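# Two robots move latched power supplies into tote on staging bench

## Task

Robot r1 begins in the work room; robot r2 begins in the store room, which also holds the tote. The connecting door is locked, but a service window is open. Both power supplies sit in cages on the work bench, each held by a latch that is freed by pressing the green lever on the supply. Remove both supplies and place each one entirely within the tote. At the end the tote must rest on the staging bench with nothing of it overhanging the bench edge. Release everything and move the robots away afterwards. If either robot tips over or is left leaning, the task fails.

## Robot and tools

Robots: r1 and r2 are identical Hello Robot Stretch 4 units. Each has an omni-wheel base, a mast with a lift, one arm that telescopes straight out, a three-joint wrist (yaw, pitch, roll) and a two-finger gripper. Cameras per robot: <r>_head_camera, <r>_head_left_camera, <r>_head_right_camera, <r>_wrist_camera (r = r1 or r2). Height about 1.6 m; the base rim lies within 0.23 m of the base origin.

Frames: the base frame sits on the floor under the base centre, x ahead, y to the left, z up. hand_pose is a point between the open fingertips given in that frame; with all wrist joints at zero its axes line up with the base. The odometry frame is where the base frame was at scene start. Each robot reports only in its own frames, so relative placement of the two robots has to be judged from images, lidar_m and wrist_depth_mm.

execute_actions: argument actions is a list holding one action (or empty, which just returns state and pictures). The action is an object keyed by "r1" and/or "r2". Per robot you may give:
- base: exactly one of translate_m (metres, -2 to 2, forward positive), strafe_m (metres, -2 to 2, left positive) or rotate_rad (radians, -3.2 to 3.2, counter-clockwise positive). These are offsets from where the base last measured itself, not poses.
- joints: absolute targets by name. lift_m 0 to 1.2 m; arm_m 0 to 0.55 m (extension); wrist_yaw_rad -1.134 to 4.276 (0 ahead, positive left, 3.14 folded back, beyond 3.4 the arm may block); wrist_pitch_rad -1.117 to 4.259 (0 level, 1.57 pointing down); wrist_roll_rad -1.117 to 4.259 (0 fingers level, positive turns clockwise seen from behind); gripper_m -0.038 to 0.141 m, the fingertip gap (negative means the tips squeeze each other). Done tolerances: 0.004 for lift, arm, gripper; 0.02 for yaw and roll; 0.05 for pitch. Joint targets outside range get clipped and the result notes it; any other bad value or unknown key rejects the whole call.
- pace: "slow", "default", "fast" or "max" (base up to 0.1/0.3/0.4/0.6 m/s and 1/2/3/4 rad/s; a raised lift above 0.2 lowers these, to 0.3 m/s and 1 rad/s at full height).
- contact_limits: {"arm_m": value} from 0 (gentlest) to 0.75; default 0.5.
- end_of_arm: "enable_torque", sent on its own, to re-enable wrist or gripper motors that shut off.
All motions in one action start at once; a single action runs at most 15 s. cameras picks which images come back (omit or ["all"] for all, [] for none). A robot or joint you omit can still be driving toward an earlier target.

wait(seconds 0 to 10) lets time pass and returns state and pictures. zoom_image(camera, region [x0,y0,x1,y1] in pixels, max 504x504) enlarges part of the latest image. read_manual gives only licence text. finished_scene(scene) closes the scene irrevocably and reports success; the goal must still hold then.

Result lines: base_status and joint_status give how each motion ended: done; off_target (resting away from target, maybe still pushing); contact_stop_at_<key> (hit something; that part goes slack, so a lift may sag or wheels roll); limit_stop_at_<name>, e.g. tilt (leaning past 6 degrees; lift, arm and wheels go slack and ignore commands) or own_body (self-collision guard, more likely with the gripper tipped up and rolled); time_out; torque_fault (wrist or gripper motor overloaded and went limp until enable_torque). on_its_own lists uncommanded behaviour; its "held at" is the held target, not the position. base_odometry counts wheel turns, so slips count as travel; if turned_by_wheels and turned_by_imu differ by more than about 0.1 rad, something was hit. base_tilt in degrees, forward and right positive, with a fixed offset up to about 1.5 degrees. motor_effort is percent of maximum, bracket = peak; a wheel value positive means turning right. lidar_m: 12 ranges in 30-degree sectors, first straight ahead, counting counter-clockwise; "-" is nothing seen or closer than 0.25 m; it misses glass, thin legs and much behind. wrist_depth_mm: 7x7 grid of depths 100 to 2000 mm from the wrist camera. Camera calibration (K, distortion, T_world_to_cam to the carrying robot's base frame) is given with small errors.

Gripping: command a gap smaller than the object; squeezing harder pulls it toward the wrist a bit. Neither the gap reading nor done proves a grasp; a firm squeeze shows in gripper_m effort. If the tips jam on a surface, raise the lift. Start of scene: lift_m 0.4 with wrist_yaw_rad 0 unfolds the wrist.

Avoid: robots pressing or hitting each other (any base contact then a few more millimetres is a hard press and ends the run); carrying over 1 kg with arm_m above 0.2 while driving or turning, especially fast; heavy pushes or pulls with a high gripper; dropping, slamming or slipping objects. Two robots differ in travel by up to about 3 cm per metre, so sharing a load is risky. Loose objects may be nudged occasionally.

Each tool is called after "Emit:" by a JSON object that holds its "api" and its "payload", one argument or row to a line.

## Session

Emit:
{"api": "execute_actions", "payload": {
  "actions": []
}}

Scene clock: 0.00 s.
r1.base_odometry: x=+0.000 y=+0.000 heading=+0.000 (m, m, rad; r1's odometry frame)
r1.turned_by_wheels: +0.000 (rad since the last result)
r1.turned_by_imu: +0.000 (rad since the last result)
r1.base_tilt: forward=-0.1 right=-0.4 (deg)
r1.lidar_m: 0.91 1.39 2.88 1.46 1.21 3.81 1.63 1.36 1.36 1.07 0.85 0.82
r1.base_status: not commanded
r1.joint_positions: lift_m=+0.140 arm_m=+0.001 wrist_yaw_rad=+3.121 wrist_pitch_rad=-0.013 wrist_roll_rad=+0.012 gripper_m=+0.057
r1.joint_status: not commanded
r1.motor_effort: lift_m=+20 arm_m=+0 wrist_yaw_rad=-3 wrist_pitch_rad=-8 wrist_roll_rad=+0 gripper_m=-3 wheel_0=+0 wheel_1=+0 wheel_2=+0 (%)
r1.hand_pose: x=-0.1148 y=+0.0934 z=+0.3221 quat_wxyz=(+0.010, +0.006, +0.006, +1.000) (m; r1's base frame)
r1.wrist_depth_mm: - 133 - - - - - / - 123 212 - - - - / 105 135 219 - - - - / 134 163 - - - - - / 1336 1537 1576 1863 1863 1863 1808 / 976 991 198 976 891 1042 1025 / 715 707 768 - 768 723 732
r2.base_odometry: x=+0.000 y=+0.000 heading=+0.000 (m, m, rad; r2's odometry frame)
r2.turned_by_wheels: +0.000 (rad since the last result)
r2.turned_by_imu: +0.000 (rad since the last result)
r2.base_tilt: forward=+0.1 right=-0.2 (deg)
r2.lidar_m: 1.43 3.09 1.48 0.87 0.78 0.81 1.05 1.19 1.17 1.43 2.87 1.28
r2.base_status: not commanded
r2.joint_positions: lift_m=+0.196 arm_m=+0.002 wrist_yaw_rad=+3.229 wrist_pitch_rad=+0.012 wrist_roll_rad=+0.012 gripper_m=+0.057
r2.joint_status: not commanded
r2.motor_effort: lift_m=+20 arm_m=+0 wrist_yaw_rad=+0 wrist_pitch_rad=-7 wrist_roll_rad=-1 gripper_m=-3 wheel_0=-1 wheel_1=+0 wheel_2=+0 (%)
r2.hand_pose: x=-0.1225 y=+0.0618 z=+0.3710 quat_wxyz=(-0.044, -0.006, +0.006, +0.999) (m; r2's base frame)
r2.wrist_depth_mm: - 137 137 1430 1078 866 707 / - - 135 1430 1078 866 707 / - 107 135 1308 1078 866 715 / - 121 141 1397 1078 878 715 / 190 1205 1397 1430 1060 878 715 / 208 1229 195 1336 199 878 707 / 207 931 991 122 946 809 723
pictures: r1_head_camera, r1_head_left_camera, r1_head_right_camera, r1_wrist_camera, r2_head_camera, r2_head_left_camera, r2_head_right_camera, r2_wrist_camera
camera_calibration (this result's frames):
r1_wrist_camera: T_world_to_cam=[[0.0539643, 0.998498, -0.0095033, -0.0919382], [0.0279278, -0.0110227, -0.999549, 0.372128], [-0.998152, 0.0536745, -0.0284807, 0.117994], [0, 0, 0, 1]] pos_world=[0.112345, 0.0895686, 0.374447]
r2_wrist_camera: T_world_to_cam=[[-0.0744482, 0.996119, -0.0469599, -0.0576946], [0.013999, -0.046042, -0.998841, 0.437519], [-0.997127, -0.0750193, -0.0105169, 0.119111], [0, 0, 0, 1]] pos_world=[0.108349, 0.0865505, 0.435556]
Images, in order (width x height): r1_head_camera 420x560, r1_head_left_camera 420x672, r1_head_right_camera 420x672, r1_wrist_camera 616x392, r2_head_camera 420x560, r2_head_left_camera 420x672, r2_head_right_camera 420x672, r2_wrist_camera 616x392.

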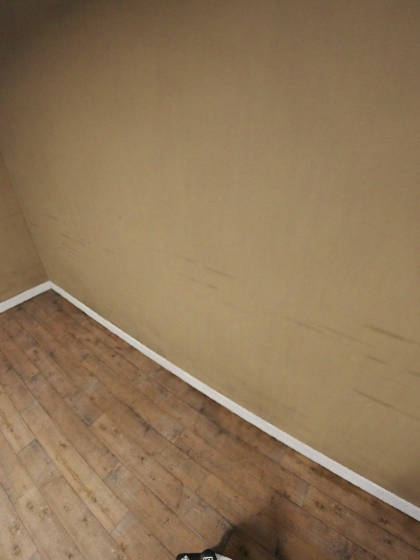

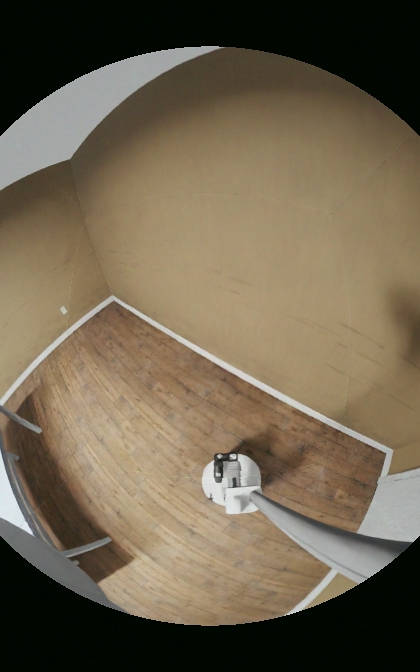

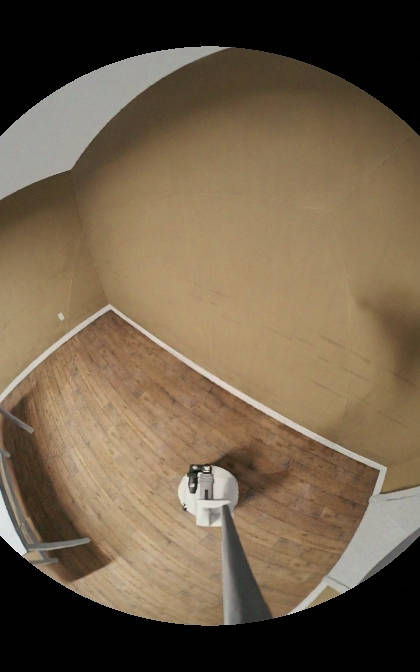

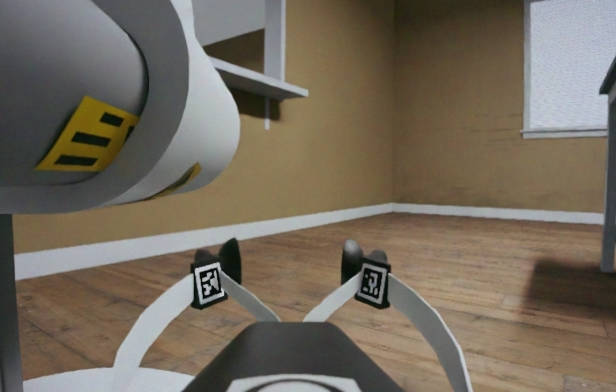

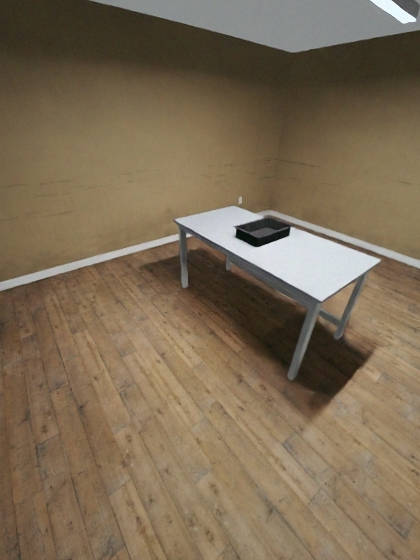

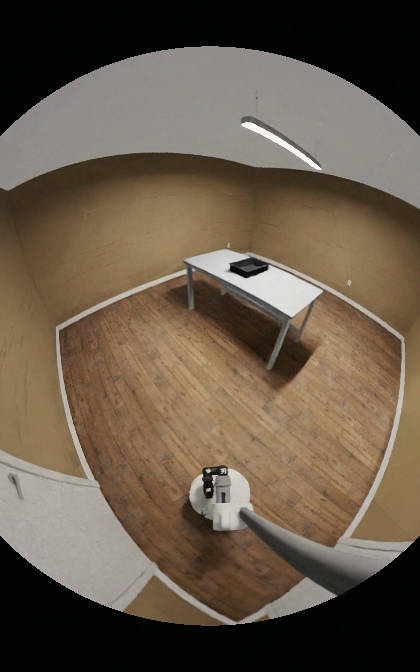

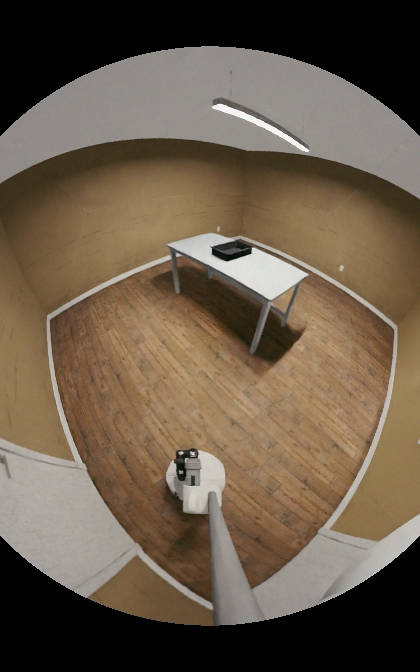

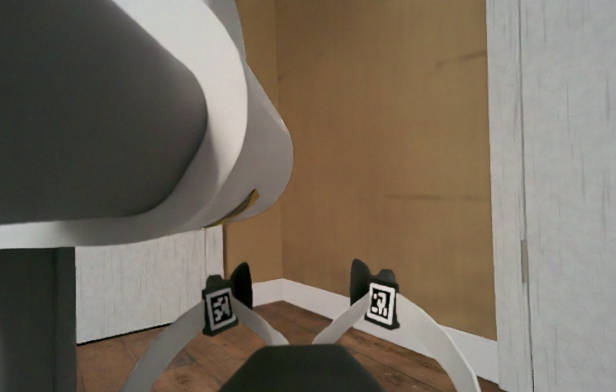

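Emit:
{"api": "execute_actions", "payload": {
  "actions": [
    {"r1":{"base":{"rotate_rad":2.4},"pace":"fast"},"r2":{"base":{"rotate_rad":-2.4},"pace":"fast"}}
  ],
  "cameras": ["r1_head_camera","r1_head_left_camera","r2_head_left_camera"]
}}

Scene clock: 2.27 s.
r1.base_odometry: x=+0.000 y=+0.000 heading=+2.400 (m, m, rad; r1's odometry frame)
r1.turned_by_wheels: +2.400 (rad since the last result)
r1.turned_by_imu: +2.430 (rad since the last result)
r1.base_tilt: forward=+0.0 right=-0.4 (deg)
r1.lidar_m: 1.18 1.89 1.52 1.34 1.31 0.87 0.79 0.86 1.10 2.53 1.80 1.25
r1.base_status: done
r1.joint_positions: lift_m=+0.140 arm_m=+0.001 wrist_yaw_rad=+3.121 wrist_pitch_rad=-0.013 wrist_roll_rad=+0.012 gripper_m=+0.057
r1.joint_status: not commanded
r1.motor_effort: lift_m=+20(20) arm_m=+0(0) wrist_yaw_rad=-1(1) wrist_pitch_rad=-7(7) wrist_roll_rad=+0(2) gripper_m=-3(3) wheel_0=-1(4) wheel_1=+0(8) wheel_2=+0(11) (%)
r1.hand_pose: x=-0.1147 y=+0.0934 z=+0.3221 quat_wxyz=(+0.010, +0.006, +0.006, +1.000) (m; r1's base frame)
r1.wrist_depth_mm: - 132 904 946 976 1025 1042 / - 124 211 946 976 1008 1060 / 105 135 219 960 991 1025 1042 / 135 163 931 960 1008 1042 1060 / 878 917 917 960 991 1042 1078 / 854 878 198 931 904 1025 1042 / 715 707 759 - 768 723 732
r2.base_odometry: x=+0.000 y=+0.000 heading=-2.399 (m, m, rad; r2's odometry frame)
r2.turned_by_wheels: -2.399 (rad since the last result)
r2.turned_by_imu: -2.420 (rad since the last result)
r2.base_tilt: forward=+0.1 right=-0.2 (deg)
r2.lidar_m: 1.17 1.28 1.52 1.66 1.27 1.76 2.80 1.16 0.82 0.81 0.86 1.19
r2.base_status: done
r2.joint_positions: lift_m=+0.196 arm_m=+0.002 wrist_yaw_rad=+3.229 wrist_pitch_rad=+0.012 wrist_roll_rad=+0.012 gripper_m=+0.057
r2.joint_status: not commanded
r2.motor_effort: lift_m=+20(20) arm_m=-1(0) wrist_yaw_rad=+0(0) wrist_pitch_rad=-6(6) wrist_roll_rad=-1(3) gripper_m=-3(3) wheel_0=+4(10) wheel_1=+1(11) wheel_2=+3(10) (%)
r2.hand_pose: x=-0.1225 y=+0.0618 z=+0.3710 quat_wxyz=(-0.044, -0.006, +0.006, +0.999) (m; r2's base frame)
r2.wrist_depth_mm: - 137 136 - - - - / - - 135 - - - - / - 107 135 - - - - / - 121 141 - - - - / 190 1397 - - - - - / 207 1397 195 1464 199 1397 1366 / 207 917 976 122 931 891 931
pictures: r1_head_camera, r1_head_left_camera, r2_head_left_camera
Images, in order (width x height): r1_head_camera 420x560, r1_head_left_camera 420x672, r2_head_left_camera 420x672.

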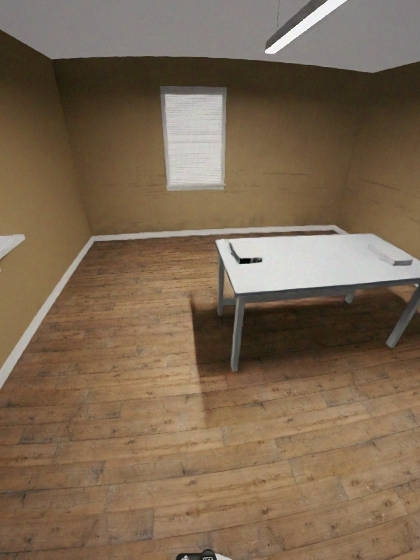

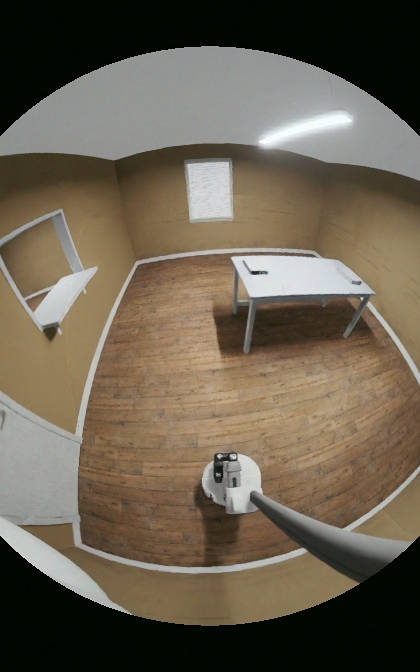

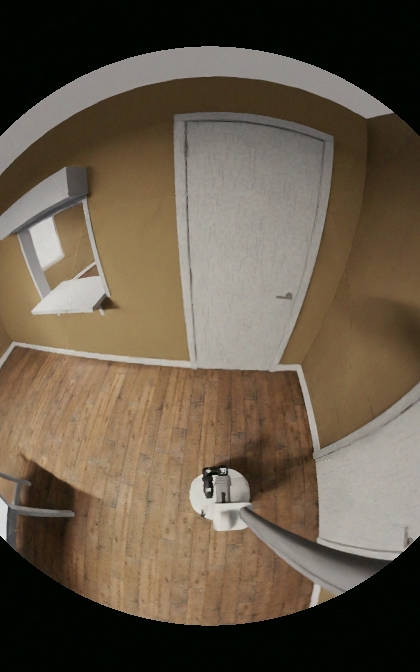

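Emit:
{"api": "zoom_image", "payload": {
  "camera": "r1_head_camera",
  "region": [200,210,420,320]
}}

Region (200, 210, 420, 320) of r1_head_camera's 420x560 image, scaled by 2.291, with more detail than that image has.

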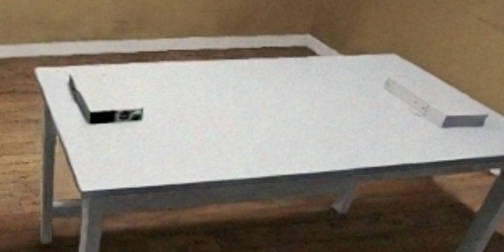

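Emit:
{"api": "execute_actions", "payload": {
  "actions": [
    {"r1":{"base":{"strafe_m":-0.43},"joints":{"lift_m":0.8,"wrist_yaw_rad":0,"wrist_pitch_rad":0.45,"wrist_roll_rad":0,"gripper_m":0.062},"pace":"fast"},"r2":{"base":{"strafe_m":1.0},"pace":"max"}}
  ],
  "cameras": []
}}

Emit:
{"api": "execute_actions", "payload": {
  "actions": [
    {"r1":{"base":{"rotate_rad":0.1},"pace":"fast"}}
  ],
  "cameras": []
}}

Emit:
{"api": "execute_actions", "payload": {
  "actions": [
    {"r1":{"base":{"translate_m":0.84},"pace":"fast"},"r2":{"base":{"strafe_m":0.55},"joints":{"lift_m":0.8,"wrist_yaw_rad":0},"pace":"fast"}}
  ],
  "cameras": ["r1_head_camera","r1_wrist_camera","r2_head_camera"]
}}

Scene clock: 6.13 s.
r1.base_odometry: x=+0.290 y=+0.317 heading=+2.400 (m, m, rad; r1's odometry frame)
r1.turned_by_wheels: +0.000 (rad since the last result)
r1.turned_by_imu: +0.002 (rad since the last result)
r1.base_tilt: forward=-0.1 right=-0.4 (deg)
r1.lidar_m: 1.16 2.53 1.96 1.78 1.27 0.87 0.79 0.79 1.07 2.43 2.52 1.28
r1.base_status: done
r1.joint_positions: lift_m=+0.164 arm_m=+0.001 wrist_yaw_rad=+2.758 wrist_pitch_rad=+0.355 wrist_roll_rad=+0.000 gripper_m=+0.062
r1.joint_status: lift_m limit_stop_at_own_body (moved +0.023 of +0.660); wrist_yaw_rad limit_stop_at_own_body (moved -0.363 of -3.121); wrist_pitch_rad limit_stop_at_own_body (moved +0.368 of +0.463); the others done
r1.on_its_own: wrist_yaw_rad is held at +2.758, not at your +0.000, since a limit_stop_at_own_body; wrist_pitch_rad is held at +0.354, not at your +0.450, since a limit_stop_at_own_body; lift_m is slack since a limit_stop_at_own_body (your +0.800 is given up); arm_m is slack since a limit_stop_at_own_body
r1.motor_effort: lift_m=+20(24) arm_m=+0(0) wrist_yaw_rad=-2(5) wrist_pitch_rad=-5(6) wrist_roll_rad=-2(0) gripper_m=-1(3) wheel_0=-1(8) wheel_1=+1(12) wheel_2=+1(2) (%)
r1.hand_pose: x=-0.0462 y=+0.1823 z=+0.2414 quat_wxyz=(+0.188, -0.174, +0.034, +0.966) (m; r1's base frame)
r1.wrist_depth_mm: 715 788 854 976 1078 1255 1464 / 750 820 917 1008 1182 1366 1499 / 788 866 960 1078 1205 1366 1499 / 788 842 878 904 904 946 960 / 272 278 634 676 676 683 699 / 217 219 205 222 199 549 554 / 182 183 191 - 469 452 462
r2.base_odometry: x=+0.676 y=-0.737 heading=-2.399 (m, m, rad; r2's odometry frame)
r2.turned_by_wheels: +0.000 (rad since the last result)
r2.turned_by_imu: +0.002 (rad since the last result)
r2.base_tilt: forward=+0.1 right=-0.2 (deg)
r2.lidar_m: 1.02 1.09 1.90 2.91 0.61 0.48 0.83 2.50 1.83 1.80 1.70 1.27
r2.base_status: done
r2.joint_positions: lift_m=+0.196 arm_m=+0.002 wrist_yaw_rad=+3.229 wrist_pitch_rad=+0.012 wrist_roll_rad=+0.012 gripper_m=+0.057
r2.joint_status: not commanded
r2.motor_effort: lift_m=+20(20) arm_m=+0(0) wrist_yaw_rad=+0(0) wrist_pitch_rad=-6(7) wrist_roll_rad=-2(2) gripper_m=-3(3) wheel_0=+1(17) wheel_1=-2(16) wheel_2=+0(3) (%)
r2.hand_pose: x=-0.1225 y=+0.0618 z=+0.3710 quat_wxyz=(-0.044, -0.006, +0.006, +0.999) (m; r2's base frame)
r2.wrist_depth_mm: - 137 137 - 691 559 559 / - - 135 - 904 1008 1042 / - 107 135 - 1618 1661 - / - 121 141 - - 1983 - / 190 - - - 1983 1921 - / 208 1537 195 1464 199 1281 1366 / 208 931 976 122 946 878 931
pictures: none
No camera images: the call's "cameras" was empty. Leave "cameras" out to get every camera's image.

not run: a stop came earlier in this reply.

not run: a stop came earlier in this reply.

Emit:
{"api": "execute_actions", "payload": {
  "actions": [
    {"r1":{"base":{"rotate_rad":0.1},"joints":{"lift_m":0.8,"wrist_yaw_rad":0,"wrist_pitch_rad":0.0,"arm_m":0.0},"pace":"fast"},"r2":{"base":{"translate_m":0.3},"joints":{"lift_m":0.8},"pace":"fast"}}
  ],
  "cameras": []
}}

Emit:
{"api": "execute_actions", "payload": {
  "actions": [
    {"r1":{"base":{"translate_m":0.84},"joints":{"wrist_pitch_rad":0.45},"pace":"fast"},"r2":{"base":{"strafe_m":0.55},"joints":{"lift_m":1.12,"wrist_yaw_rad":0,"wrist_pitch_rad":1.6,"gripper_m":0.13},"pace":"fast"}}
  ],
  "cameras": ["r1_head_camera","r1_wrist_camera","r2_head_camera"]
}}

Scene clock: 9.00 s.
r1.base_odometry: x=+0.290 y=+0.317 heading=+2.500 (m, m, rad; r1's odometry frame)
r1.turned_by_wheels: +0.100 (rad since the last result)
r1.turned_by_imu: +0.102 (rad since the last result)
r1.base_tilt: forward=-0.1 right=-0.4 (deg)
r1.lidar_m: 1.17 2.25 1.91 1.80 1.10 0.79 0.78 0.82 1.15 2.47 1.69 1.25
r1.base_status: done
r1.joint_positions: lift_m=+0.800 arm_m=+0.001 wrist_yaw_rad=+0.000 wrist_pitch_rad=+0.002 wrist_roll_rad=+0.000 gripper_m=+0.062
r1.joint_status: all done
r1.motor_effort: lift_m=+22(22) arm_m=+0(1) wrist_yaw_rad=-3(7) wrist_pitch_rad=-7(11) wrist_roll_rad=-2(2) gripper_m=-2(3) wheel_0=+1(4) wheel_1=+0(5) wheel_2=+0(6) (%)
r1.hand_pose: x=+0.4604 y=-0.0874 z=+0.9773 quat_wxyz=(+1.000, +0.000, +0.001, +0.000) (m; r1's base frame)
r1.wrist_depth_mm: - - - - - - - / - - - - - - - / - - - - - - - / - - - - - - - / - - 1160 1182 1205 1229 1255 / - - 991 1025 198 - - / 1863 1863 - - 1708 1756 1808
r2.base_odometry: x=+0.455 y=-0.940 heading=-2.399 (m, m, rad; r2's odometry frame)
r2.turned_by_wheels: +0.000 (rad since the last result)
r2.turned_by_imu: +0.001 (rad since the last result)
r2.base_tilt: forward=+0.1 right=-0.2 (deg)
r2.lidar_m: 0.73 0.76 1.14 2.89 1.04 0.74 0.84 2.52 1.90 1.80 1.30 0.98
r2.base_status: done
r2.joint_positions: lift_m=+0.800 arm_m=+0.002 wrist_yaw_rad=+3.229 wrist_pitch_rad=+0.012 wrist_roll_rad=+0.012 gripper_m=+0.057
r2.joint_status: all done
r2.motor_effort: lift_m=+23(24) arm_m=+0(0) wrist_yaw_rad=+0(0) wrist_pitch_rad=-7(7) wrist_roll_rad=-1(1) gripper_m=-2(2) wheel_0=+2(9) wheel_1=+0(7) wheel_2=+1(15) (%)
r2.hand_pose: x=-0.1225 y=+0.0618 z=+0.9744 quat_wxyz=(-0.044, -0.006, +0.006, +0.999) (m; r2's base frame)
r2.wrist_depth_mm: - 137 137 - - - - / - - 135 - - - - / - 107 135 - - - - / - 121 141 - - - - / 190 - - - 1661 1464 - / 208 - 195 - 198 878 866 / 207 - - 122 854 1708 -
pictures: none
No camera images: the call's "cameras" was empty. Leave "cameras" out to get every camera's image.

Scene clock: 12.60 s.
r1.base_odometry: x=-0.383 y=+0.820 heading=+2.500 (m, m, rad; r1's odometry frame)
r1.turned_by_wheels: +0.000 (rad since the last result)
r1.turned_by_imu: +0.001 (rad since the last result)
r1.base_tilt: forward=-0.1 right=-0.4 (deg)
r1.lidar_m: 0.34 0.35 1.66 1.61 1.85 1.68 1.61 1.71 2.40 1.33 0.49 0.37
r1.base_status: done
r1.joint_positions: lift_m=+0.800 arm_m=+0.001 wrist_yaw_rad=+0.000 wrist_pitch_rad=+0.452 wrist_roll_rad=+0.000 gripper_m=+0.062
r1.joint_status: all done
r1.motor_effort: lift_m=+23(22) arm_m=+0(0) wrist_yaw_rad=-3(1) wrist_pitch_rad=-7(6) wrist_roll_rad=+0(1) gripper_m=-3(2) wheel_0=+0(5) wheel_1=+1(5) wheel_2=+1(11) (%)
r1.hand_pose: x=+0.4314 y=-0.0874 z=+0.8521 quat_wxyz=(+0.975, +0.000, +0.224, +0.000) (m; r1's base frame)
r1.wrist_depth_mm: - - - - - - - / - - - - - - - / - - 580 512 654 676 699 / 1808 1756 459 473 484 488 500 / 1537 362 357 373 375 384 387 / 1205 298 283 300 200 315 315 / 255 256 266 - 274 266 276
r2.base_odometry: x=+0.827 y=-1.345 heading=-2.399 (m, m, rad; r2's odometry frame)
r2.turned_by_wheels: +0.000 (rad since the last result)
r2.turned_by_imu: +0.001 (rad since the last result)
r2.base_tilt: forward=+0.0 right=-0.2 (deg)
r2.lidar_m: 0.76 0.82 1.49 2.35 2.48 0.74 0.70 0.74 2.45 2.36 1.37 0.78
r2.base_status: done
r2.joint_positions: lift_m=+1.120 arm_m=+0.002 wrist_yaw_rad=+0.001 wrist_pitch_rad=+1.600 wrist_roll_rad=+0.012 gripper_m=+0.130
r2.joint_status: all done
r2.motor_effort: lift_m=+23(26) arm_m=+0(1) wrist_yaw_rad=-1(5) wrist_pitch_rad=+0(5) wrist_roll_rad=-2(2) gripper_m=-1(2) wheel_0=-1(12) wheel_1=-3(12) wheel_2=+0(3) (%)
r2.hand_pose: x=+0.1642 y=-0.0874 z=+1.0096 quat_wxyz=(+0.697, +0.004, +0.717, -0.004) (m; r2's base frame)
r2.wrist_depth_mm: 1229 1229 1205 1229 1229 1255 1255 / 1229 1229 1229 1229 1281 1255 1255 / 1229 1229 1255 1229 1255 1255 1255 / 1229 1229 1255 1229 1255 1255 1281 / 1229 1229 1025 1042 1255 1255 1255 / 1229 1229 1025 1042 1255 1255 1281 / 1229 1255 1229 119 1255 1281 1281
pictures: r1_head_camera, r1_wrist_camera, r2_head_camera
camera_calibration (this result's frames):
r1_wrist_camera: T_world_to_cam=[[-0.0289954, -0.999441, 0.0166251, -0.0969713], [-0.472835, -0.000939672, -0.88115, 1.00064], [0.880674, -0.0334102, -0.472544, 0.248161], [0, 0, 0, 1]] pos_world=[0.251779, -0.0876857, 1.0006]
Images, in order (width x height): r1_head_camera 420x560, r1_wrist_camera 616x392, r2_head_camera 420x560.

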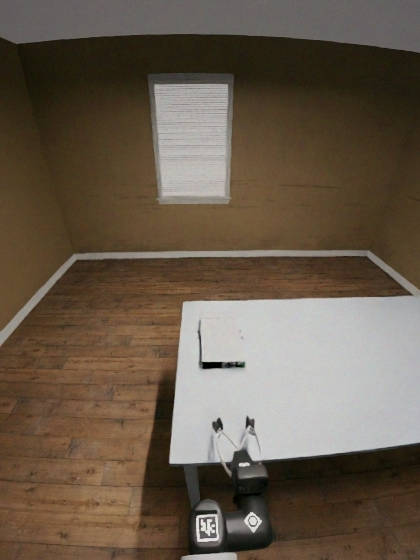

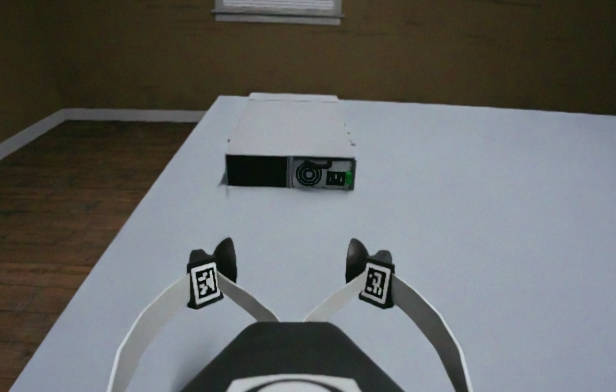

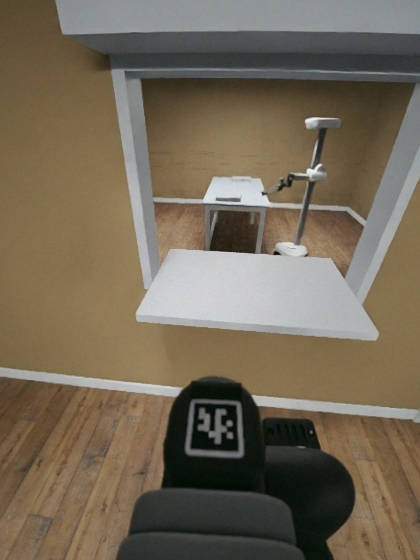

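Emit:
{"api": "execute_actions", "payload": {
  "actions": [
    {"r1":{"base":{"strafe_m":-0.04},"joints":{"wrist_roll_rad":0.15,"lift_m":0.755,"arm_m":0.18}},"r2":{"base":{"rotate_rad":-0.07}}}
  ],
  "cameras": ["r1_wrist_camera"]
}}

Emit:
{"api": "zoom_image", "payload": {
  "camera": "r1_wrist_camera",
  "region": [180,190,410,320]
}}

Scene clock: 14.43 s.
r1.base_odometry: x=-0.359 y=+0.852 heading=+2.500 (m, m, rad; r1's odometry frame)
r1.turned_by_wheels: +0.000 (rad since the last result)
r1.turned_by_imu: +0.000 (rad since the last result)
r1.base_tilt: forward=-0.1 right=-0.4 (deg)
r1.lidar_m: 0.34 0.37 1.70 1.66 1.92 1.72 1.65 1.71 2.43 1.33 0.46 0.35
r1.base_status: done
r1.joint_positions: lift_m=+0.755 arm_m=+0.178 wrist_yaw_rad=+0.000 wrist_pitch_rad=+0.452 wrist_roll_rad=+0.150 gripper_m=+0.062
r1.joint_status: all done
r1.motor_effort: lift_m=+17(22) arm_m=+9(12) wrist_yaw_rad=-2(1) wrist_pitch_rad=-6(6) wrist_roll_rad=+1(4) gripper_m=-3(2) wheel_0=-1(8) wheel_1=+0(9) wheel_2=+0(2) (%)
r1.hand_pose: x=+0.6089 y=-0.0874 z=+0.8075 quat_wxyz=(+0.972, +0.073, +0.223, -0.017) (m; r1's base frame)
r1.wrist_depth_mm: - - - - - - - / - - - - - 661 621 / - - 402 421 469 449 436 / - 373 309 301 357 343 332 / 1537 312 300 297 285 278 270 / 268 260 236 240 198 232 227 / 227 220 224 - 210 198 198
r2.base_odometry: x=+0.827 y=-1.345 heading=-2.468 (m, m, rad; r2's odometry frame)
r2.turned_by_wheels: -0.069 (rad since the last result)
r2.turned_by_imu: -0.069 (rad since the last result)
r2.base_tilt: forward=+0.1 right=-0.3 (deg)
r2.lidar_m: 0.74 0.80 1.41 2.33 2.45 0.73 0.70 0.75 2.48 2.37 1.45 0.80
r2.base_status: done
r2.joint_positions: lift_m=+1.120 arm_m=+0.002 wrist_yaw_rad=+0.000 wrist_pitch_rad=+1.600 wrist_roll_rad=+0.012 gripper_m=+0.130
r2.joint_status: not commanded
r2.motor_effort: lift_m=+23(23) arm_m=-1(0) wrist_yaw_rad=-1(1) wrist_pitch_rad=-1(0) wrist_roll_rad=-1(3) gripper_m=-1(0) wheel_0=+5(6) wheel_1=+3(4) wheel_2=+4(5) (%)
r2.hand_pose: x=+0.1642 y=-0.0874 z=+1.0096 quat_wxyz=(+0.697, +0.004, +0.717, -0.004) (m; r2's base frame)
r2.wrist_depth_mm: 1229 1205 1229 1229 1255 1229 1255 / 1229 1229 1255 1255 1255 1255 1281 / 1229 1229 1255 1281 1281 1255 1281 / 1229 1229 1229 1255 1255 1255 1281 / 1229 1229 1025 1025 1255 1255 1281 / 1229 1229 1042 1025 1229 1255 1281 / 1255 1255 1255 120 1255 1281 1281
pictures: r1_wrist_camera
camera_calibration (this result's frames):
r1_wrist_camera: T_world_to_cam=[[-0.0939205, -0.98865, -0.117261, 0.0575175], [-0.468235, 0.147806, -0.871154, 1.04736], [0.878598, -0.0269137, -0.476803, 0.0760774], [0, 0, 0, 1]] pos_world=[0.428972, -0.0958945, 0.955431]
Images, in order (width x height): r1_wrist_camera 616x392.

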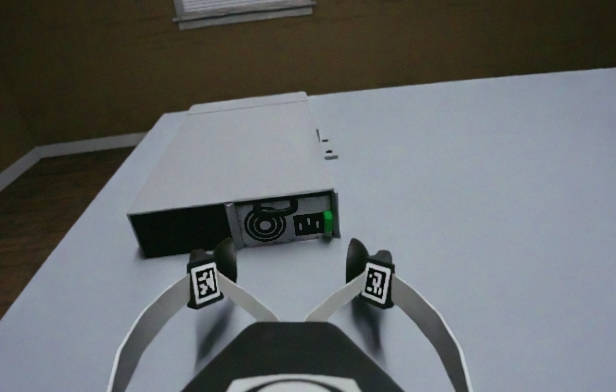

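Region (180, 190, 410, 320) of r1_wrist_camera's 616x392 image, scaled by 2.191; it fills the top 285 rows of this view, and the rest is white.

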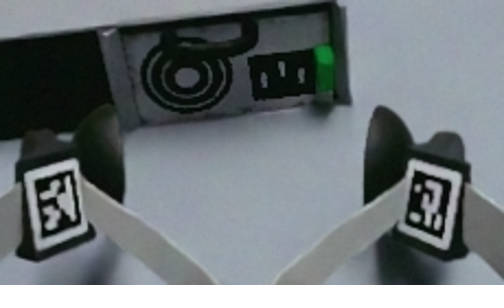

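Emit:
{"api": "execute_actions", "payload": {
  "actions": [
    {"r1":{"joints":{"arm_m":0.228},"contact_limits":{"arm_m":0.2}},"r2":{"base":{"translate_m":0.1}}}
  ],
  "cameras": ["r1_wrist_camera"]
}}

Emit:
{"api": "zoom_image", "payload": {
  "camera": "r1_wrist_camera",
  "region": [180,190,410,320]
}}

Scene clock: 16.17 s.
r1.base_odometry: x=-0.359 y=+0.852 heading=+2.500 (m, m, rad; r1's odometry frame)
r1.turned_by_wheels: +0.000 (rad since the last result)
r1.turned_by_imu: +0.000 (rad since the last result)
r1.base_tilt: forward=+0.0 right=-0.4 (deg)
r1.lidar_m: 0.33 0.37 1.71 1.65 1.89 1.71 1.64 1.74 2.42 1.35 0.46 0.36
r1.base_status: not commanded
r1.joint_positions: lift_m=+0.755 arm_m=+0.226 wrist_yaw_rad=+0.000 wrist_pitch_rad=+0.452 wrist_roll_rad=+0.150 gripper_m=+0.062
r1.joint_status: all done
r1.motor_effort: lift_m=+17(17) arm_m=+8(8) wrist_yaw_rad=-3(1) wrist_pitch_rad=-6(7) wrist_roll_rad=-1(1) gripper_m=-1(1) wheel_0=-1(1) wheel_1=+0(0) wheel_2=+0(0) (%)
r1.contact_limits: arm_m 0.2
r1.hand_pose: x=+0.6569 y=-0.0874 z=+0.8075 quat_wxyz=(+0.972, +0.073, +0.223, -0.017) (m; r1's base frame)
r1.wrist_depth_mm: - - - - - - - / - - - - - - 621 / - - 399 415 469 449 436 / - 373 294 287 359 342 332 / 1499 286 248 253 282 278 267 / 267 259 236 241 199 233 227 / 226 220 223 - 209 197 198
r2.base_odometry: x=+0.749 y=-1.408 heading=-2.468 (m, m, rad; r2's odometry frame)
r2.turned_by_wheels: +0.001 (rad since the last result)
r2.turned_by_imu: +0.001 (rad since the last result)
r2.base_tilt: forward=+0.1 right=-0.2 (deg)
r2.lidar_m: 0.64 0.71 1.28 2.32 2.45 0.85 0.79 0.86 2.46 2.35 1.29 0.70
r2.base_status: done
r2.joint_positions: lift_m=+1.120 arm_m=+0.002 wrist_yaw_rad=+0.000 wrist_pitch_rad=+1.600 wrist_roll_rad=+0.012 gripper_m=+0.130
r2.joint_status: not commanded
r2.motor_effort: lift_m=+22(22) arm_m=-1(0) wrist_yaw_rad=-1(1) wrist_pitch_rad=+0(0) wrist_roll_rad=+0(3) gripper_m=-1(1) wheel_0=+4(8) wheel_1=+3(7) wheel_2=-1(12) (%)
r2.hand_pose: x=+0.1642 y=-0.0874 z=+1.0096 quat_wxyz=(+0.697, +0.004, +0.717, -0.004) (m; r2's base frame)
r2.wrist_depth_mm: 1205 1229 1229 1229 1255 1255 1255 / 1229 1255 1229 1229 1281 1255 1255 / 1229 1229 1229 1229 1255 1229 1255 / 1229 1229 1229 1255 1255 1255 1255 / 1229 1229 1025 1025 1229 1255 1255 / 1229 1229 1025 1025 1255 1255 1255 / 1229 1255 1255 119 1255 1255 1255
pictures: r1_wrist_camera
camera_calibration (this result's frames):
r1_wrist_camera: T_world_to_cam=[[-0.0939687, -0.988645, -0.11726, 0.0620469], [-0.468228, 0.147829, -0.871154, 1.06984], [0.878597, -0.0269566, -0.476803, 0.0338849], [0, 0, 0, 1]] pos_world=[0.47699, -0.0958984, 0.955431]
Images, in order (width x height): r1_wrist_camera 616x392.

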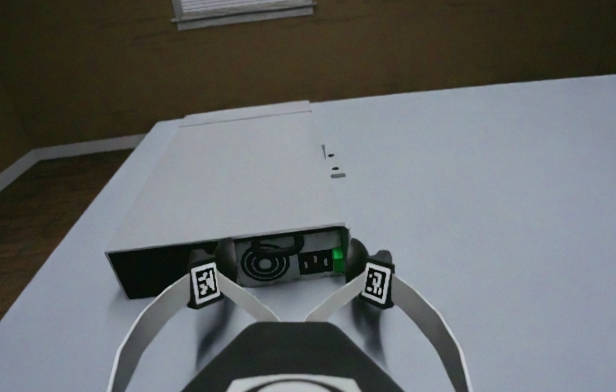

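Region (180, 190, 410, 320) of r1_wrist_camera's 616x392 image, scaled by 2.191; it fills the top 285 rows of this view, and the rest is white.

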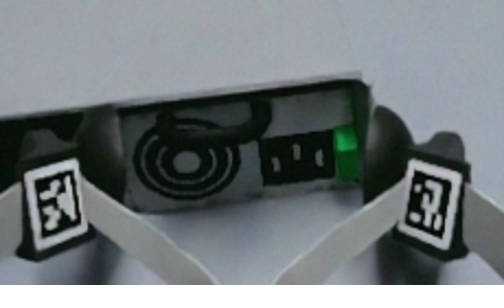

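Emit:
{"api": "execute_actions", "payload": {
  "actions": [
    {"r1":{"base":{"strafe_m":0.003},"joints":{"gripper_m":0.038,"arm_m":0.23},"pace":"slow"}}
  ],
  "cameras": []
}}

Emit:
{"api": "execute_actions", "payload": {
  "actions": [
    {"r1":{"joints":{"arm_m":0.24},"pace":"slow","contact_limits":{"arm_m":0.3}}}
  ],
  "cameras": ["r1_wrist_camera"]
}}

Emit:
{"api": "zoom_image", "payload": {
  "camera": "r1_wrist_camera",
  "region": [180,190,410,320]
}}

Scene clock: 17.57 s.
r1.base_odometry: x=-0.360 y=+0.849 heading=+2.500 (m, m, rad; r1's odometry frame)
r1.turned_by_wheels: +0.000 (rad since the last result)
r1.turned_by_imu: +0.000 (rad since the last result)
r1.base_tilt: forward=+0.0 right=-0.4 (deg)
r1.lidar_m: 0.33 0.36 1.67 1.68 1.88 1.67 1.64 1.72 2.37 1.35 0.50 0.35
r1.base_status: done
r1.joint_positions: lift_m=+0.755 arm_m=+0.228 wrist_yaw_rad=-0.003 wrist_pitch_rad=+0.452 wrist_roll_rad=+0.150 gripper_m=+0.038
r1.joint_status: all done
r1.motor_effort: lift_m=+17(17) arm_m=+9(8) wrist_yaw_rad=+9(7) wrist_pitch_rad=-8(7) wrist_roll_rad=-1(0) gripper_m=-6(7) wheel_0=-2(4) wheel_1=-1(6) wheel_2=+0(1) (%)
r1.hand_pose: x=+0.6585 y=-0.0882 z=+0.8074 quat_wxyz=(+0.972, +0.073, +0.224, -0.018) (m; r1's base frame)
r1.wrist_depth_mm: - - - - - - - / - - - - - - 627 / - - 402 413 473 445 430 / - 370 296 287 357 342 332 / 1499 285 250 248 286 276 268 / 266 257 189 239 196 232 227 / 226 217 224 - 209 198 196
r2.base_odometry: x=+0.749 y=-1.408 heading=-2.468 (m, m, rad; r2's odometry frame)
r2.turned_by_wheels: +0.000 (rad since the last result)
r2.turned_by_imu: +0.000 (rad since the last result)
r2.base_tilt: forward=+0.2 right=-0.2 (deg)
r2.lidar_m: 0.64 0.70 1.27 2.33 2.44 0.83 0.80 0.84 2.49 2.36 1.29 0.69
r2.base_status: not commanded
r2.joint_positions: lift_m=+1.120 arm_m=+0.002 wrist_yaw_rad=+0.000 wrist_pitch_rad=+1.600 wrist_roll_rad=+0.012 gripper_m=+0.130
r2.joint_status: not commanded
r2.motor_effort: lift_m=+22(23) arm_m=-1(0) wrist_yaw_rad=-1(1) wrist_pitch_rad=-1(1) wrist_roll_rad=-2(0) gripper_m=+0(0) wheel_0=+4(4) wheel_1=+3(3) wheel_2=-1(1) (%)
r2.hand_pose: x=+0.1642 y=-0.0874 z=+1.0096 quat_wxyz=(+0.697, +0.004, +0.717, -0.004) (m; r2's base frame)
r2.wrist_depth_mm: 1229 1229 1229 1229 1229 1229 1255 / 1229 1229 1229 1229 1255 1255 1281 / 1229 1229 1229 1255 1229 1255 1255 / 1229 1255 1255 1229 1255 1229 1255 / 1229 1229 1025 1025 1255 1281 1281 / 1229 1229 1042 1025 1255 1255 1281 / 1229 1255 1255 119 1255 1255 1255
pictures: none
No camera images: the call's "cameras" was empty. Leave "cameras" out to get every camera's image.

Scene clock: 18.50 s.
r1.base_odometry: x=-0.360 y=+0.849 heading=+2.500 (m, m, rad; r1's odometry frame)
r1.turned_by_wheels: +0.000 (rad since the last result)
r1.turned_by_imu: +0.000 (rad since the last result)
r1.base_tilt: forward=-0.1 right=-0.4 (deg)
r1.lidar_m: 0.32 0.36 1.69 1.66 1.91 1.70 1.62 1.71 2.39 1.32 0.49 0.36
r1.base_status: not commanded
r1.joint_positions: lift_m=+0.755 arm_m=+0.238 wrist_yaw_rad=-0.005 wrist_pitch_rad=+0.457 wrist_roll_rad=+0.150 gripper_m=+0.038
r1.joint_status: all done
r1.on_its_own: wrist_yaw_rad is at rest, and its effort (+14) is outside its rest range (-13 to +13)
r1.motor_effort: lift_m=+17(17) arm_m=+12(13) wrist_yaw_rad=+14(13) wrist_pitch_rad=-22(21) wrist_roll_rad=+0(1) gripper_m=-5(5) wheel_0=-2(2) wheel_1=-1(1) wheel_2=-3(3) (%)
r1.contact_limits: arm_m 0.3
r1.hand_pose: x=+0.6672 y=-0.0887 z=+0.8061 quat_wxyz=(+0.971, +0.073, +0.226, -0.019) (m; r1's base frame)
r1.wrist_depth_mm: - - - - - - - / - - - - - 634 615 / - - 392 402 459 442 424 / - 366 287 282 351 338 325 / 931 257 240 242 283 273 265 / 263 252 209 236 197 229 224 / 224 216 221 - 207 195 194
r2.base_odometry: x=+0.749 y=-1.408 heading=-2.468 (m, m, rad; r2's odometry frame)
r2.turned_by_wheels: +0.000 (rad since the last result)
r2.turned_by_imu: +0.000 (rad since the last result)
r2.base_tilt: forward=+0.1 right=-0.2 (deg)
r2.lidar_m: 0.64 0.69 1.26 2.33 2.44 0.87 0.78 0.84 2.48 2.36 1.28 0.71
r2.base_status: not commanded
r2.joint_positions: lift_m=+1.120 arm_m=+0.002 wrist_yaw_rad=+0.000 wrist_pitch_rad=+1.600 wrist_roll_rad=+0.012 gripper_m=+0.130
r2.joint_status: not commanded
r2.motor_effort: lift_m=+22(22) arm_m=+0(0) wrist_yaw_rad=-1(1) wrist_pitch_rad=-1(1) wrist_roll_rad=-1(2) gripper_m=-1(1) wheel_0=+4(4) wheel_1=+3(3) wheel_2=-1(1) (%)
r2.hand_pose: x=+0.1642 y=-0.0874 z=+1.0096 quat_wxyz=(+0.697, +0.004, +0.717, -0.004) (m; r2's base frame)
r2.wrist_depth_mm: 1229 1229 1229 1229 1255 1229 1255 / 1229 1229 1255 1255 1229 1255 1255 / 1229 1229 1229 1255 1229 1229 1281 / 1229 1229 1255 1229 1255 1255 1255 / 1205 1229 1025 1025 1255 1229 1255 / 1255 1229 1025 1025 1255 1255 1281 / 1229 1229 1229 119 1255 1281 1255
pictures: r1_wrist_camera
camera_calibration (this result's frames):
r1_wrist_camera: T_world_to_cam=[[-0.0995733, -0.988148, -0.116829, 0.0650029], [-0.471959, 0.150267, -0.86872, 1.07442], [0.875979, -0.0313627, -0.481328, 0.0292023], [0, 0, 0, 1]] pos_world=[0.487974, -0.096302, 0.95502]
Images, in order (width x height): r1_wrist_camera 616x392.

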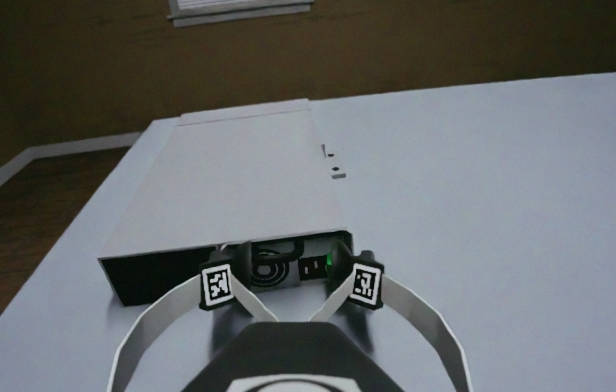

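Region (180, 190, 410, 320) of r1_wrist_camera's 616x392 image, scaled by 2.191; it fills the top 285 rows of this view, and the rest is white.

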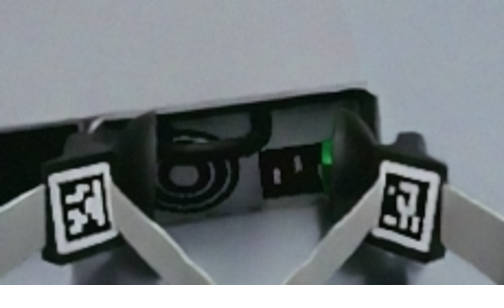

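Emit:
{"api": "execute_actions", "payload": {
  "actions": [
    {"r1":{"joints":{"gripper_m":0.0,"lift_m":0.752,"arm_m":0.247},"pace":"slow","contact_limits":{"arm_m":0.3}},"r2":{"base":{"translate_m":0.1}}}
  ],
  "cameras": []
}}

Emit:
{"api": "execute_actions", "payload": {
  "actions": [
    {"r1":{"joints":{"gripper_m":-0.037,"lift_m":0.747,"arm_m":0.254},"pace":"slow","contact_limits":{"arm_m":0.3}}}
  ],
  "cameras": ["r1_wrist_camera"]
}}

Emit:
{"api": "execute_actions", "payload": {
  "actions": [
    {"r1":{"joints":{"lift_m":0.744,"arm_m":0.24},"pace":"slow"}}
  ],
  "cameras": ["r1_wrist_camera"]
}}

Emit:
{"api": "execute_actions", "payload": {
  "actions": [
    {"r1":{"joints":{"arm_m":0.233},"pace":"slow"}}
  ],
  "cameras": ["r1_wrist_camera"]
}}

Scene clock: 20.40 s.
r1.base_odometry: x=-0.360 y=+0.849 heading=+2.500 (m, m, rad; r1's odometry frame)
r1.turned_by_wheels: +0.000 (rad since the last result)
r1.turned_by_imu: +0.001 (rad since the last result)
r1.base_tilt: forward=-0.1 right=-0.4 (deg)
r1.lidar_m: 0.34 0.35 1.69 1.63 1.88 1.71 1.63 1.71 2.38 1.36 0.49 0.38
r1.base_status: not commanded
r1.joint_positions: lift_m=+0.752 arm_m=+0.245 wrist_yaw_rad=-0.002 wrist_pitch_rad=+0.459 wrist_roll_rad=+0.149 gripper_m=+0.001
r1.joint_status: all done
r1.on_its_own: wrist_pitch_rad is at rest, and its effort (-28) is outside its rest range (-23 to +23)
r1.motor_effort: lift_m=+18(18) arm_m=+11(19) wrist_yaw_rad=+4(21) wrist_pitch_rad=-28(29) wrist_roll_rad=-1(0) gripper_m=-23(24) wheel_0=+1(2) wheel_1=+1(1) wheel_2=-4(6) (%)
r1.contact_limits: arm_m 0.3
r1.hand_pose: x=+0.6744 y=-0.0879 z=+0.8025 quat_wxyz=(+0.971, +0.073, +0.227, -0.018) (m; r1's base frame)
r1.wrist_depth_mm: - - - - - - - / - - - - - 609 585 / - - 375 382 452 427 415 / - 322 279 268 340 330 319 / 334 250 232 233 274 267 260 / 256 231 209 233 187 223 219 / 218 211 216 - 203 192 191
r2.base_odometry: x=+0.671 y=-1.470 heading=-2.468 (m, m, rad; r2's odometry frame)
r2.turned_by_wheels: +0.000 (rad since the last result)
r2.turned_by_imu: +0.001 (rad since the last result)
r2.base_tilt: forward=+0.1 right=-0.2 (deg)
r2.lidar_m: 0.55 0.60 1.13 2.34 2.45 0.96 0.89 0.97 2.49 2.39 1.18 0.59
r2.base_status: done
r2.joint_positions: lift_m=+1.120 arm_m=+0.002 wrist_yaw_rad=+0.000 wrist_pitch_rad=+1.600 wrist_roll_rad=+0.012 gripper_m=+0.130
r2.joint_status: not commanded
r2.motor_effort: lift_m=+23(22) arm_m=+0(0) wrist_yaw_rad=-1(1) wrist_pitch_rad=+0(1) wrist_roll_rad=-2(2) gripper_m=-1(1) wheel_0=+4(7) wheel_1=+3(7) wheel_2=-2(11) (%)
r2.hand_pose: x=+0.1642 y=-0.0874 z=+1.0096 quat_wxyz=(+0.697, +0.004, +0.717, -0.004) (m; r2's base frame)
r2.wrist_depth_mm: 1229 1229 1229 1229 1229 1229 1255 / 1229 1205 1229 1229 1255 1229 1255 / 1229 1229 1229 1229 1229 1255 1255 / 1205 1229 1229 1255 1255 1255 1255 / 1229 1229 1008 1042 1255 1255 1255 / 1229 1229 1025 1025 1255 1255 1281 / 1255 1229 1229 119 1229 1255 1255
pictures: none
No camera images: the call's "cameras" was empty. Leave "cameras" out to get every camera's image.

Scene clock: 21.80 s.
r1.base_odometry: x=-0.360 y=+0.849 heading=+2.500 (m, m, rad; r1's odometry frame)
r1.turned_by_wheels: +0.000 (rad since the last result)
r1.turned_by_imu: +0.000 (rad since the last result)
r1.base_tilt: forward=+0.0 right=-0.3 (deg)
r1.lidar_m: 0.35 0.35 1.67 1.66 1.92 1.69 1.63 1.73 2.39 1.34 0.52 0.37
r1.base_status: not commanded
r1.joint_positions: lift_m=+0.747 arm_m=+0.252 wrist_yaw_rad=-0.001 wrist_pitch_rad=+0.458 wrist_roll_rad=+0.149 gripper_m=-0.036
r1.joint_status: all done
r1.motor_effort: lift_m=+18(18) arm_m=+10(19) wrist_yaw_rad=+2(19) wrist_pitch_rad=-23(27) wrist_roll_rad=+1(1) gripper_m=-29(31) wheel_0=+1(2) wheel_1=+0(1) wheel_2=-3(6) (%)
r1.contact_limits: arm_m 0.3
r1.hand_pose: x=+0.6819 y=-0.0877 z=+0.7979 quat_wxyz=(+0.971, +0.073, +0.226, -0.017) (m; r1's base frame)
r1.wrist_depth_mm: - - - - - - - / - - - - - 603 585 / - - 366 375 442 418 404 / - 309 270 260 334 322 310 / 319 237 221 225 266 260 253 / 251 163 193 230 180 210 213 / 209 208 209 - 198 187 187
r2.base_odometry: x=+0.671 y=-1.470 heading=-2.468 (m, m, rad; r2's odometry frame)
r2.turned_by_wheels: +0.000 (rad since the last result)
r2.turned_by_imu: +0.000 (rad since the last result)
r2.base_tilt: forward=+0.1 right=-0.2 (deg)
r2.lidar_m: 0.55 0.61 1.11 2.35 2.42 0.94 0.86 0.98 2.44 2.37 1.14 0.59
r2.base_status: not commanded
r2.joint_positions: lift_m=+1.120 arm_m=+0.002 wrist_yaw_rad=+0.000 wrist_pitch_rad=+1.600 wrist_roll_rad=+0.012 gripper_m=+0.130
r2.joint_status: not commanded
r2.motor_effort: lift_m=+22(23) arm_m=+0(0) wrist_yaw_rad=-1(1) wrist_pitch_rad=+0(1) wrist_roll_rad=+0(1) gripper_m=+0(0) wheel_0=+4(4) wheel_1=+3(3) wheel_2=-3(2) (%)
r2.hand_pose: x=+0.1642 y=-0.0874 z=+1.0096 quat_wxyz=(+0.697, +0.004, +0.717, -0.004) (m; r2's base frame)
r2.wrist_depth_mm: 1205 1229 1255 1229 1255 1255 1281 / 1205 1229 1229 1229 1229 1255 1281 / 1205 1229 1255 1255 1255 1255 1255 / 1229 1229 1255 1229 1255 1255 1255 / 1229 1255 1025 1025 1255 1255 1281 / 1229 1255 1025 1025 1255 1255 1229 / 1255 1229 1229 120 1255 1281 1255
pictures: r1_wrist_camera
camera_calibration (this result's frames):
r1_wrist_camera: T_world_to_cam=[[-0.0954725, -0.988625, -0.116215, 0.0631845], [-0.473224, 0.147789, -0.868457, 1.07444], [0.875753, -0.0279178, -0.481951, 0.0133108], [0, 0, 0, 1]] pos_world=[0.502828, -0.0959535, 0.946866]
Images, in order (width x height): r1_wrist_camera 616x392.

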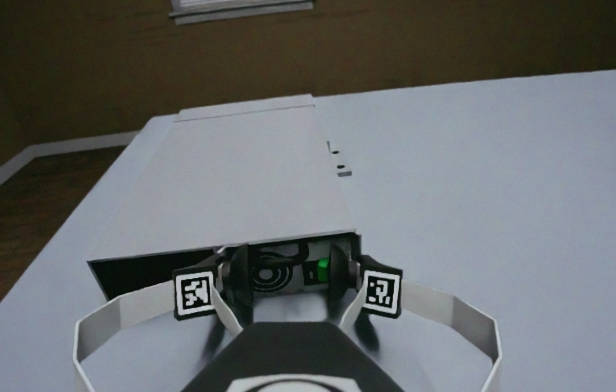

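Scene clock: 22.83 s.
r1.base_odometry: x=-0.361 y=+0.849 heading=+2.501 (m, m, rad; r1's odometry frame)
r1.turned_by_wheels: +0.001 (rad since the last result)
r1.turned_by_imu: +0.001 (rad since the last result)
r1.base_tilt: forward=+0.0 right=-0.3 (deg)
r1.lidar_m: 0.35 0.36 1.70 1.65 1.92 1.67 1.63 1.71 2.41 1.34 0.49 0.34
r1.base_status: not commanded
r1.joint_positions: lift_m=+0.744 arm_m=+0.242 wrist_yaw_rad=+0.007 wrist_pitch_rad=+0.451 wrist_roll_rad=+0.150 gripper_m=-0.036
r1.joint_status: all done
r1.on_its_own: wrist_yaw_rad is at rest, and its effort (-21) is outside its rest range (-13 to +13)
r1.motor_effort: lift_m=+18(19) arm_m=-12(11) wrist_yaw_rad=-21(23) wrist_pitch_rad=-4(23) wrist_roll_rad=-2(1) gripper_m=-30(32) wheel_0=+1(2) wheel_1=-1(1) wheel_2=+6(6) (%)
r1.hand_pose: x=+0.6734 y=-0.0856 z=+0.7967 quat_wxyz=(+0.972, +0.072, +0.223, -0.013) (m; r1's base frame)
r1.wrist_depth_mm: - - - - - - - / - - - - - 621 585 / - - 373 357 445 424 410 / - 351 273 260 338 322 312 / 340 263 229 229 266 260 253 / 252 162 182 226 181 216 213 / 213 206 210 - 197 185 187
r2.base_odometry: x=+0.671 y=-1.470 heading=-2.468 (m, m, rad; r2's odometry frame)
r2.turned_by_wheels: +0.000 (rad since the last result)
r2.turned_by_imu: +0.000 (rad since the last result)
r2.base_tilt: forward=+0.1 right=-0.2 (deg)
r2.lidar_m: 0.54 0.58 1.13 2.35 2.43 0.94 0.89 0.98 2.50 2.38 1.12 0.55
r2.base_status: not commanded
r2.joint_positions: lift_m=+1.120 arm_m=+0.002 wrist_yaw_rad=+0.000 wrist_pitch_rad=+1.600 wrist_roll_rad=+0.012 gripper_m=+0.130
r2.joint_status: not commanded
r2.motor_effort: lift_m=+22(23) arm_m=+0(0) wrist_yaw_rad=-1(1) wrist_pitch_rad=-1(0) wrist_roll_rad=-2(1) gripper_m=-1(1) wheel_0=+4(4) wheel_1=+3(3) wheel_2=-3(3) (%)
r2.hand_pose: x=+0.1642 y=-0.0874 z=+1.0096 quat_wxyz=(+0.697, +0.004, +0.717, -0.004) (m; r2's base frame)
r2.wrist_depth_mm: 1229 1229 1229 1255 1229 1255 1255 / 1229 1255 1229 1255 1255 1255 1255 / 1205 1229 1229 1255 1229 1255 1229 / 1255 1255 1255 1255 1255 1229 1255 / 1229 1255 1025 1042 1255 1255 1255 / 1255 1229 1025 1025 1255 1255 1255 / 1229 1229 1255 120 1255 1255 1255
pictures: r1_wrist_camera
camera_calibration (this result's frames):
r1_wrist_camera: T_world_to_cam=[[-0.0872365, -0.989192, -0.117855, 0.0599982], [-0.468116, 0.145136, -0.871667, 1.06801], [0.87935, -0.0208713, -0.475718, 0.0134584], [0, 0, 0, 1]] pos_world=[0.493355, -0.0953766, 0.944426]
Images, in order (width x height): r1_wrist_camera 616x392.

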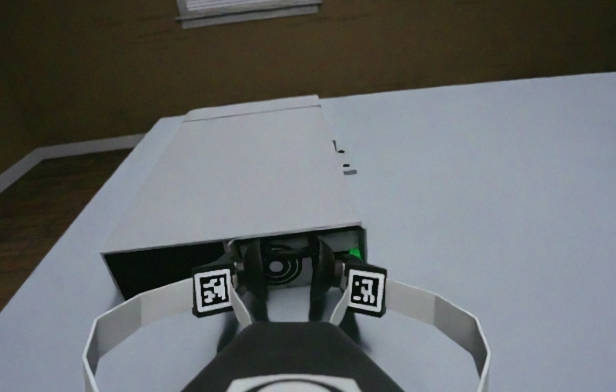

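Scene clock: 23.63 s.
r1.base_odometry: x=-0.360 y=+0.849 heading=+2.500 (m, m, rad; r1's odometry frame)
r1.turned_by_wheels: -0.001 (rad since the last result)
r1.turned_by_imu: -0.001 (rad since the last result)
r1.base_tilt: forward=-0.1 right=-0.4 (deg)
r1.lidar_m: 0.33 0.36 1.70 1.66 1.89 1.69 1.62 1.70 2.36 1.34 0.48 0.37
r1.base_status: not commanded
r1.joint_positions: lift_m=+0.744 arm_m=+0.235 wrist_yaw_rad=+0.000 wrist_pitch_rad=+0.455 wrist_roll_rad=+0.150 gripper_m=-0.036
r1.joint_status: all done
r1.motor_effort: lift_m=+20(20) arm_m=-8(14) wrist_yaw_rad=-2(25) wrist_pitch_rad=-13(24) wrist_roll_rad=-1(2) gripper_m=-18(32) wheel_0=+0(2) wheel_1=-1(1) wheel_2=+0(6) (%)
r1.hand_pose: x=+0.6646 y=-0.0874 z=+0.7955 quat_wxyz=(+0.972, +0.073, +0.225, -0.017) (m; r1's base frame)
r1.wrist_depth_mm: - - - - - - - / - - - - - 603 580 / - - 362 370 439 415 402 / - 310 267 258 334 319 309 / 319 270 243 224 267 257 252 / 249 238 179 199 175 216 211 / 213 204 208 - 195 183 186
r2.base_odometry: x=+0.671 y=-1.470 heading=-2.468 (m, m, rad; r2's odometry frame)
r2.turned_by_wheels: +0.000 (rad since the last result)
r2.turned_by_imu: +0.000 (rad since the last result)
r2.base_tilt: forward=+0.1 right=-0.2 (deg)
r2.lidar_m: 0.55 0.58 1.12 2.32 2.45 0.93 0.89 0.96 2.47 2.38 1.15 0.58
r2.base_status: not commanded
r2.joint_positions: lift_m=+1.120 arm_m=+0.002 wrist_yaw_rad=+0.000 wrist_pitch_rad=+1.600 wrist_roll_rad=+0.012 gripper_m=+0.130
r2.joint_status: not commanded
r2.motor_effort: lift_m=+22(22) arm_m=+0(0) wrist_yaw_rad=-1(1) wrist_pitch_rad=+0(0) wrist_roll_rad=-2(0) gripper_m=-1(0) wheel_0=+4(4) wheel_1=+3(3) wheel_2=-3(2) (%)
r2.hand_pose: x=+0.1642 y=-0.0874 z=+1.0096 quat_wxyz=(+0.697, +0.004, +0.717, -0.004) (m; r2's base frame)
r2.wrist_depth_mm: 1205 1205 1229 1229 1229 1255 1255 / 1229 1255 1229 1229 1229 1255 1255 / 1229 1229 1229 1229 1255 1281 1255 / 1229 1229 1229 1255 1255 1255 1281 / 1229 1229 1025 1025 1255 1229 1281 / 1255 1229 1025 1025 1255 1281 1281 / 1255 1229 1255 120 1255 1255 1255
pictures: r1_wrist_camera
camera_calibration (this result's frames):
r1_wrist_camera: T_world_to_cam=[[-0.0944563, -0.988589, -0.117346, 0.0617663], [-0.470501, 0.148208, -0.869864, 1.06358], [0.877329, -0.0269529, -0.479131, 0.0240941], [0, 0, 0, 1]] pos_world=[0.485112, -0.0959201, 0.943964]
Images, in order (width x height): r1_wrist_camera 616x392.

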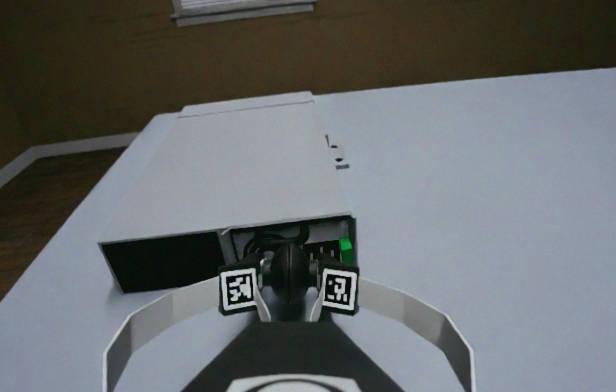

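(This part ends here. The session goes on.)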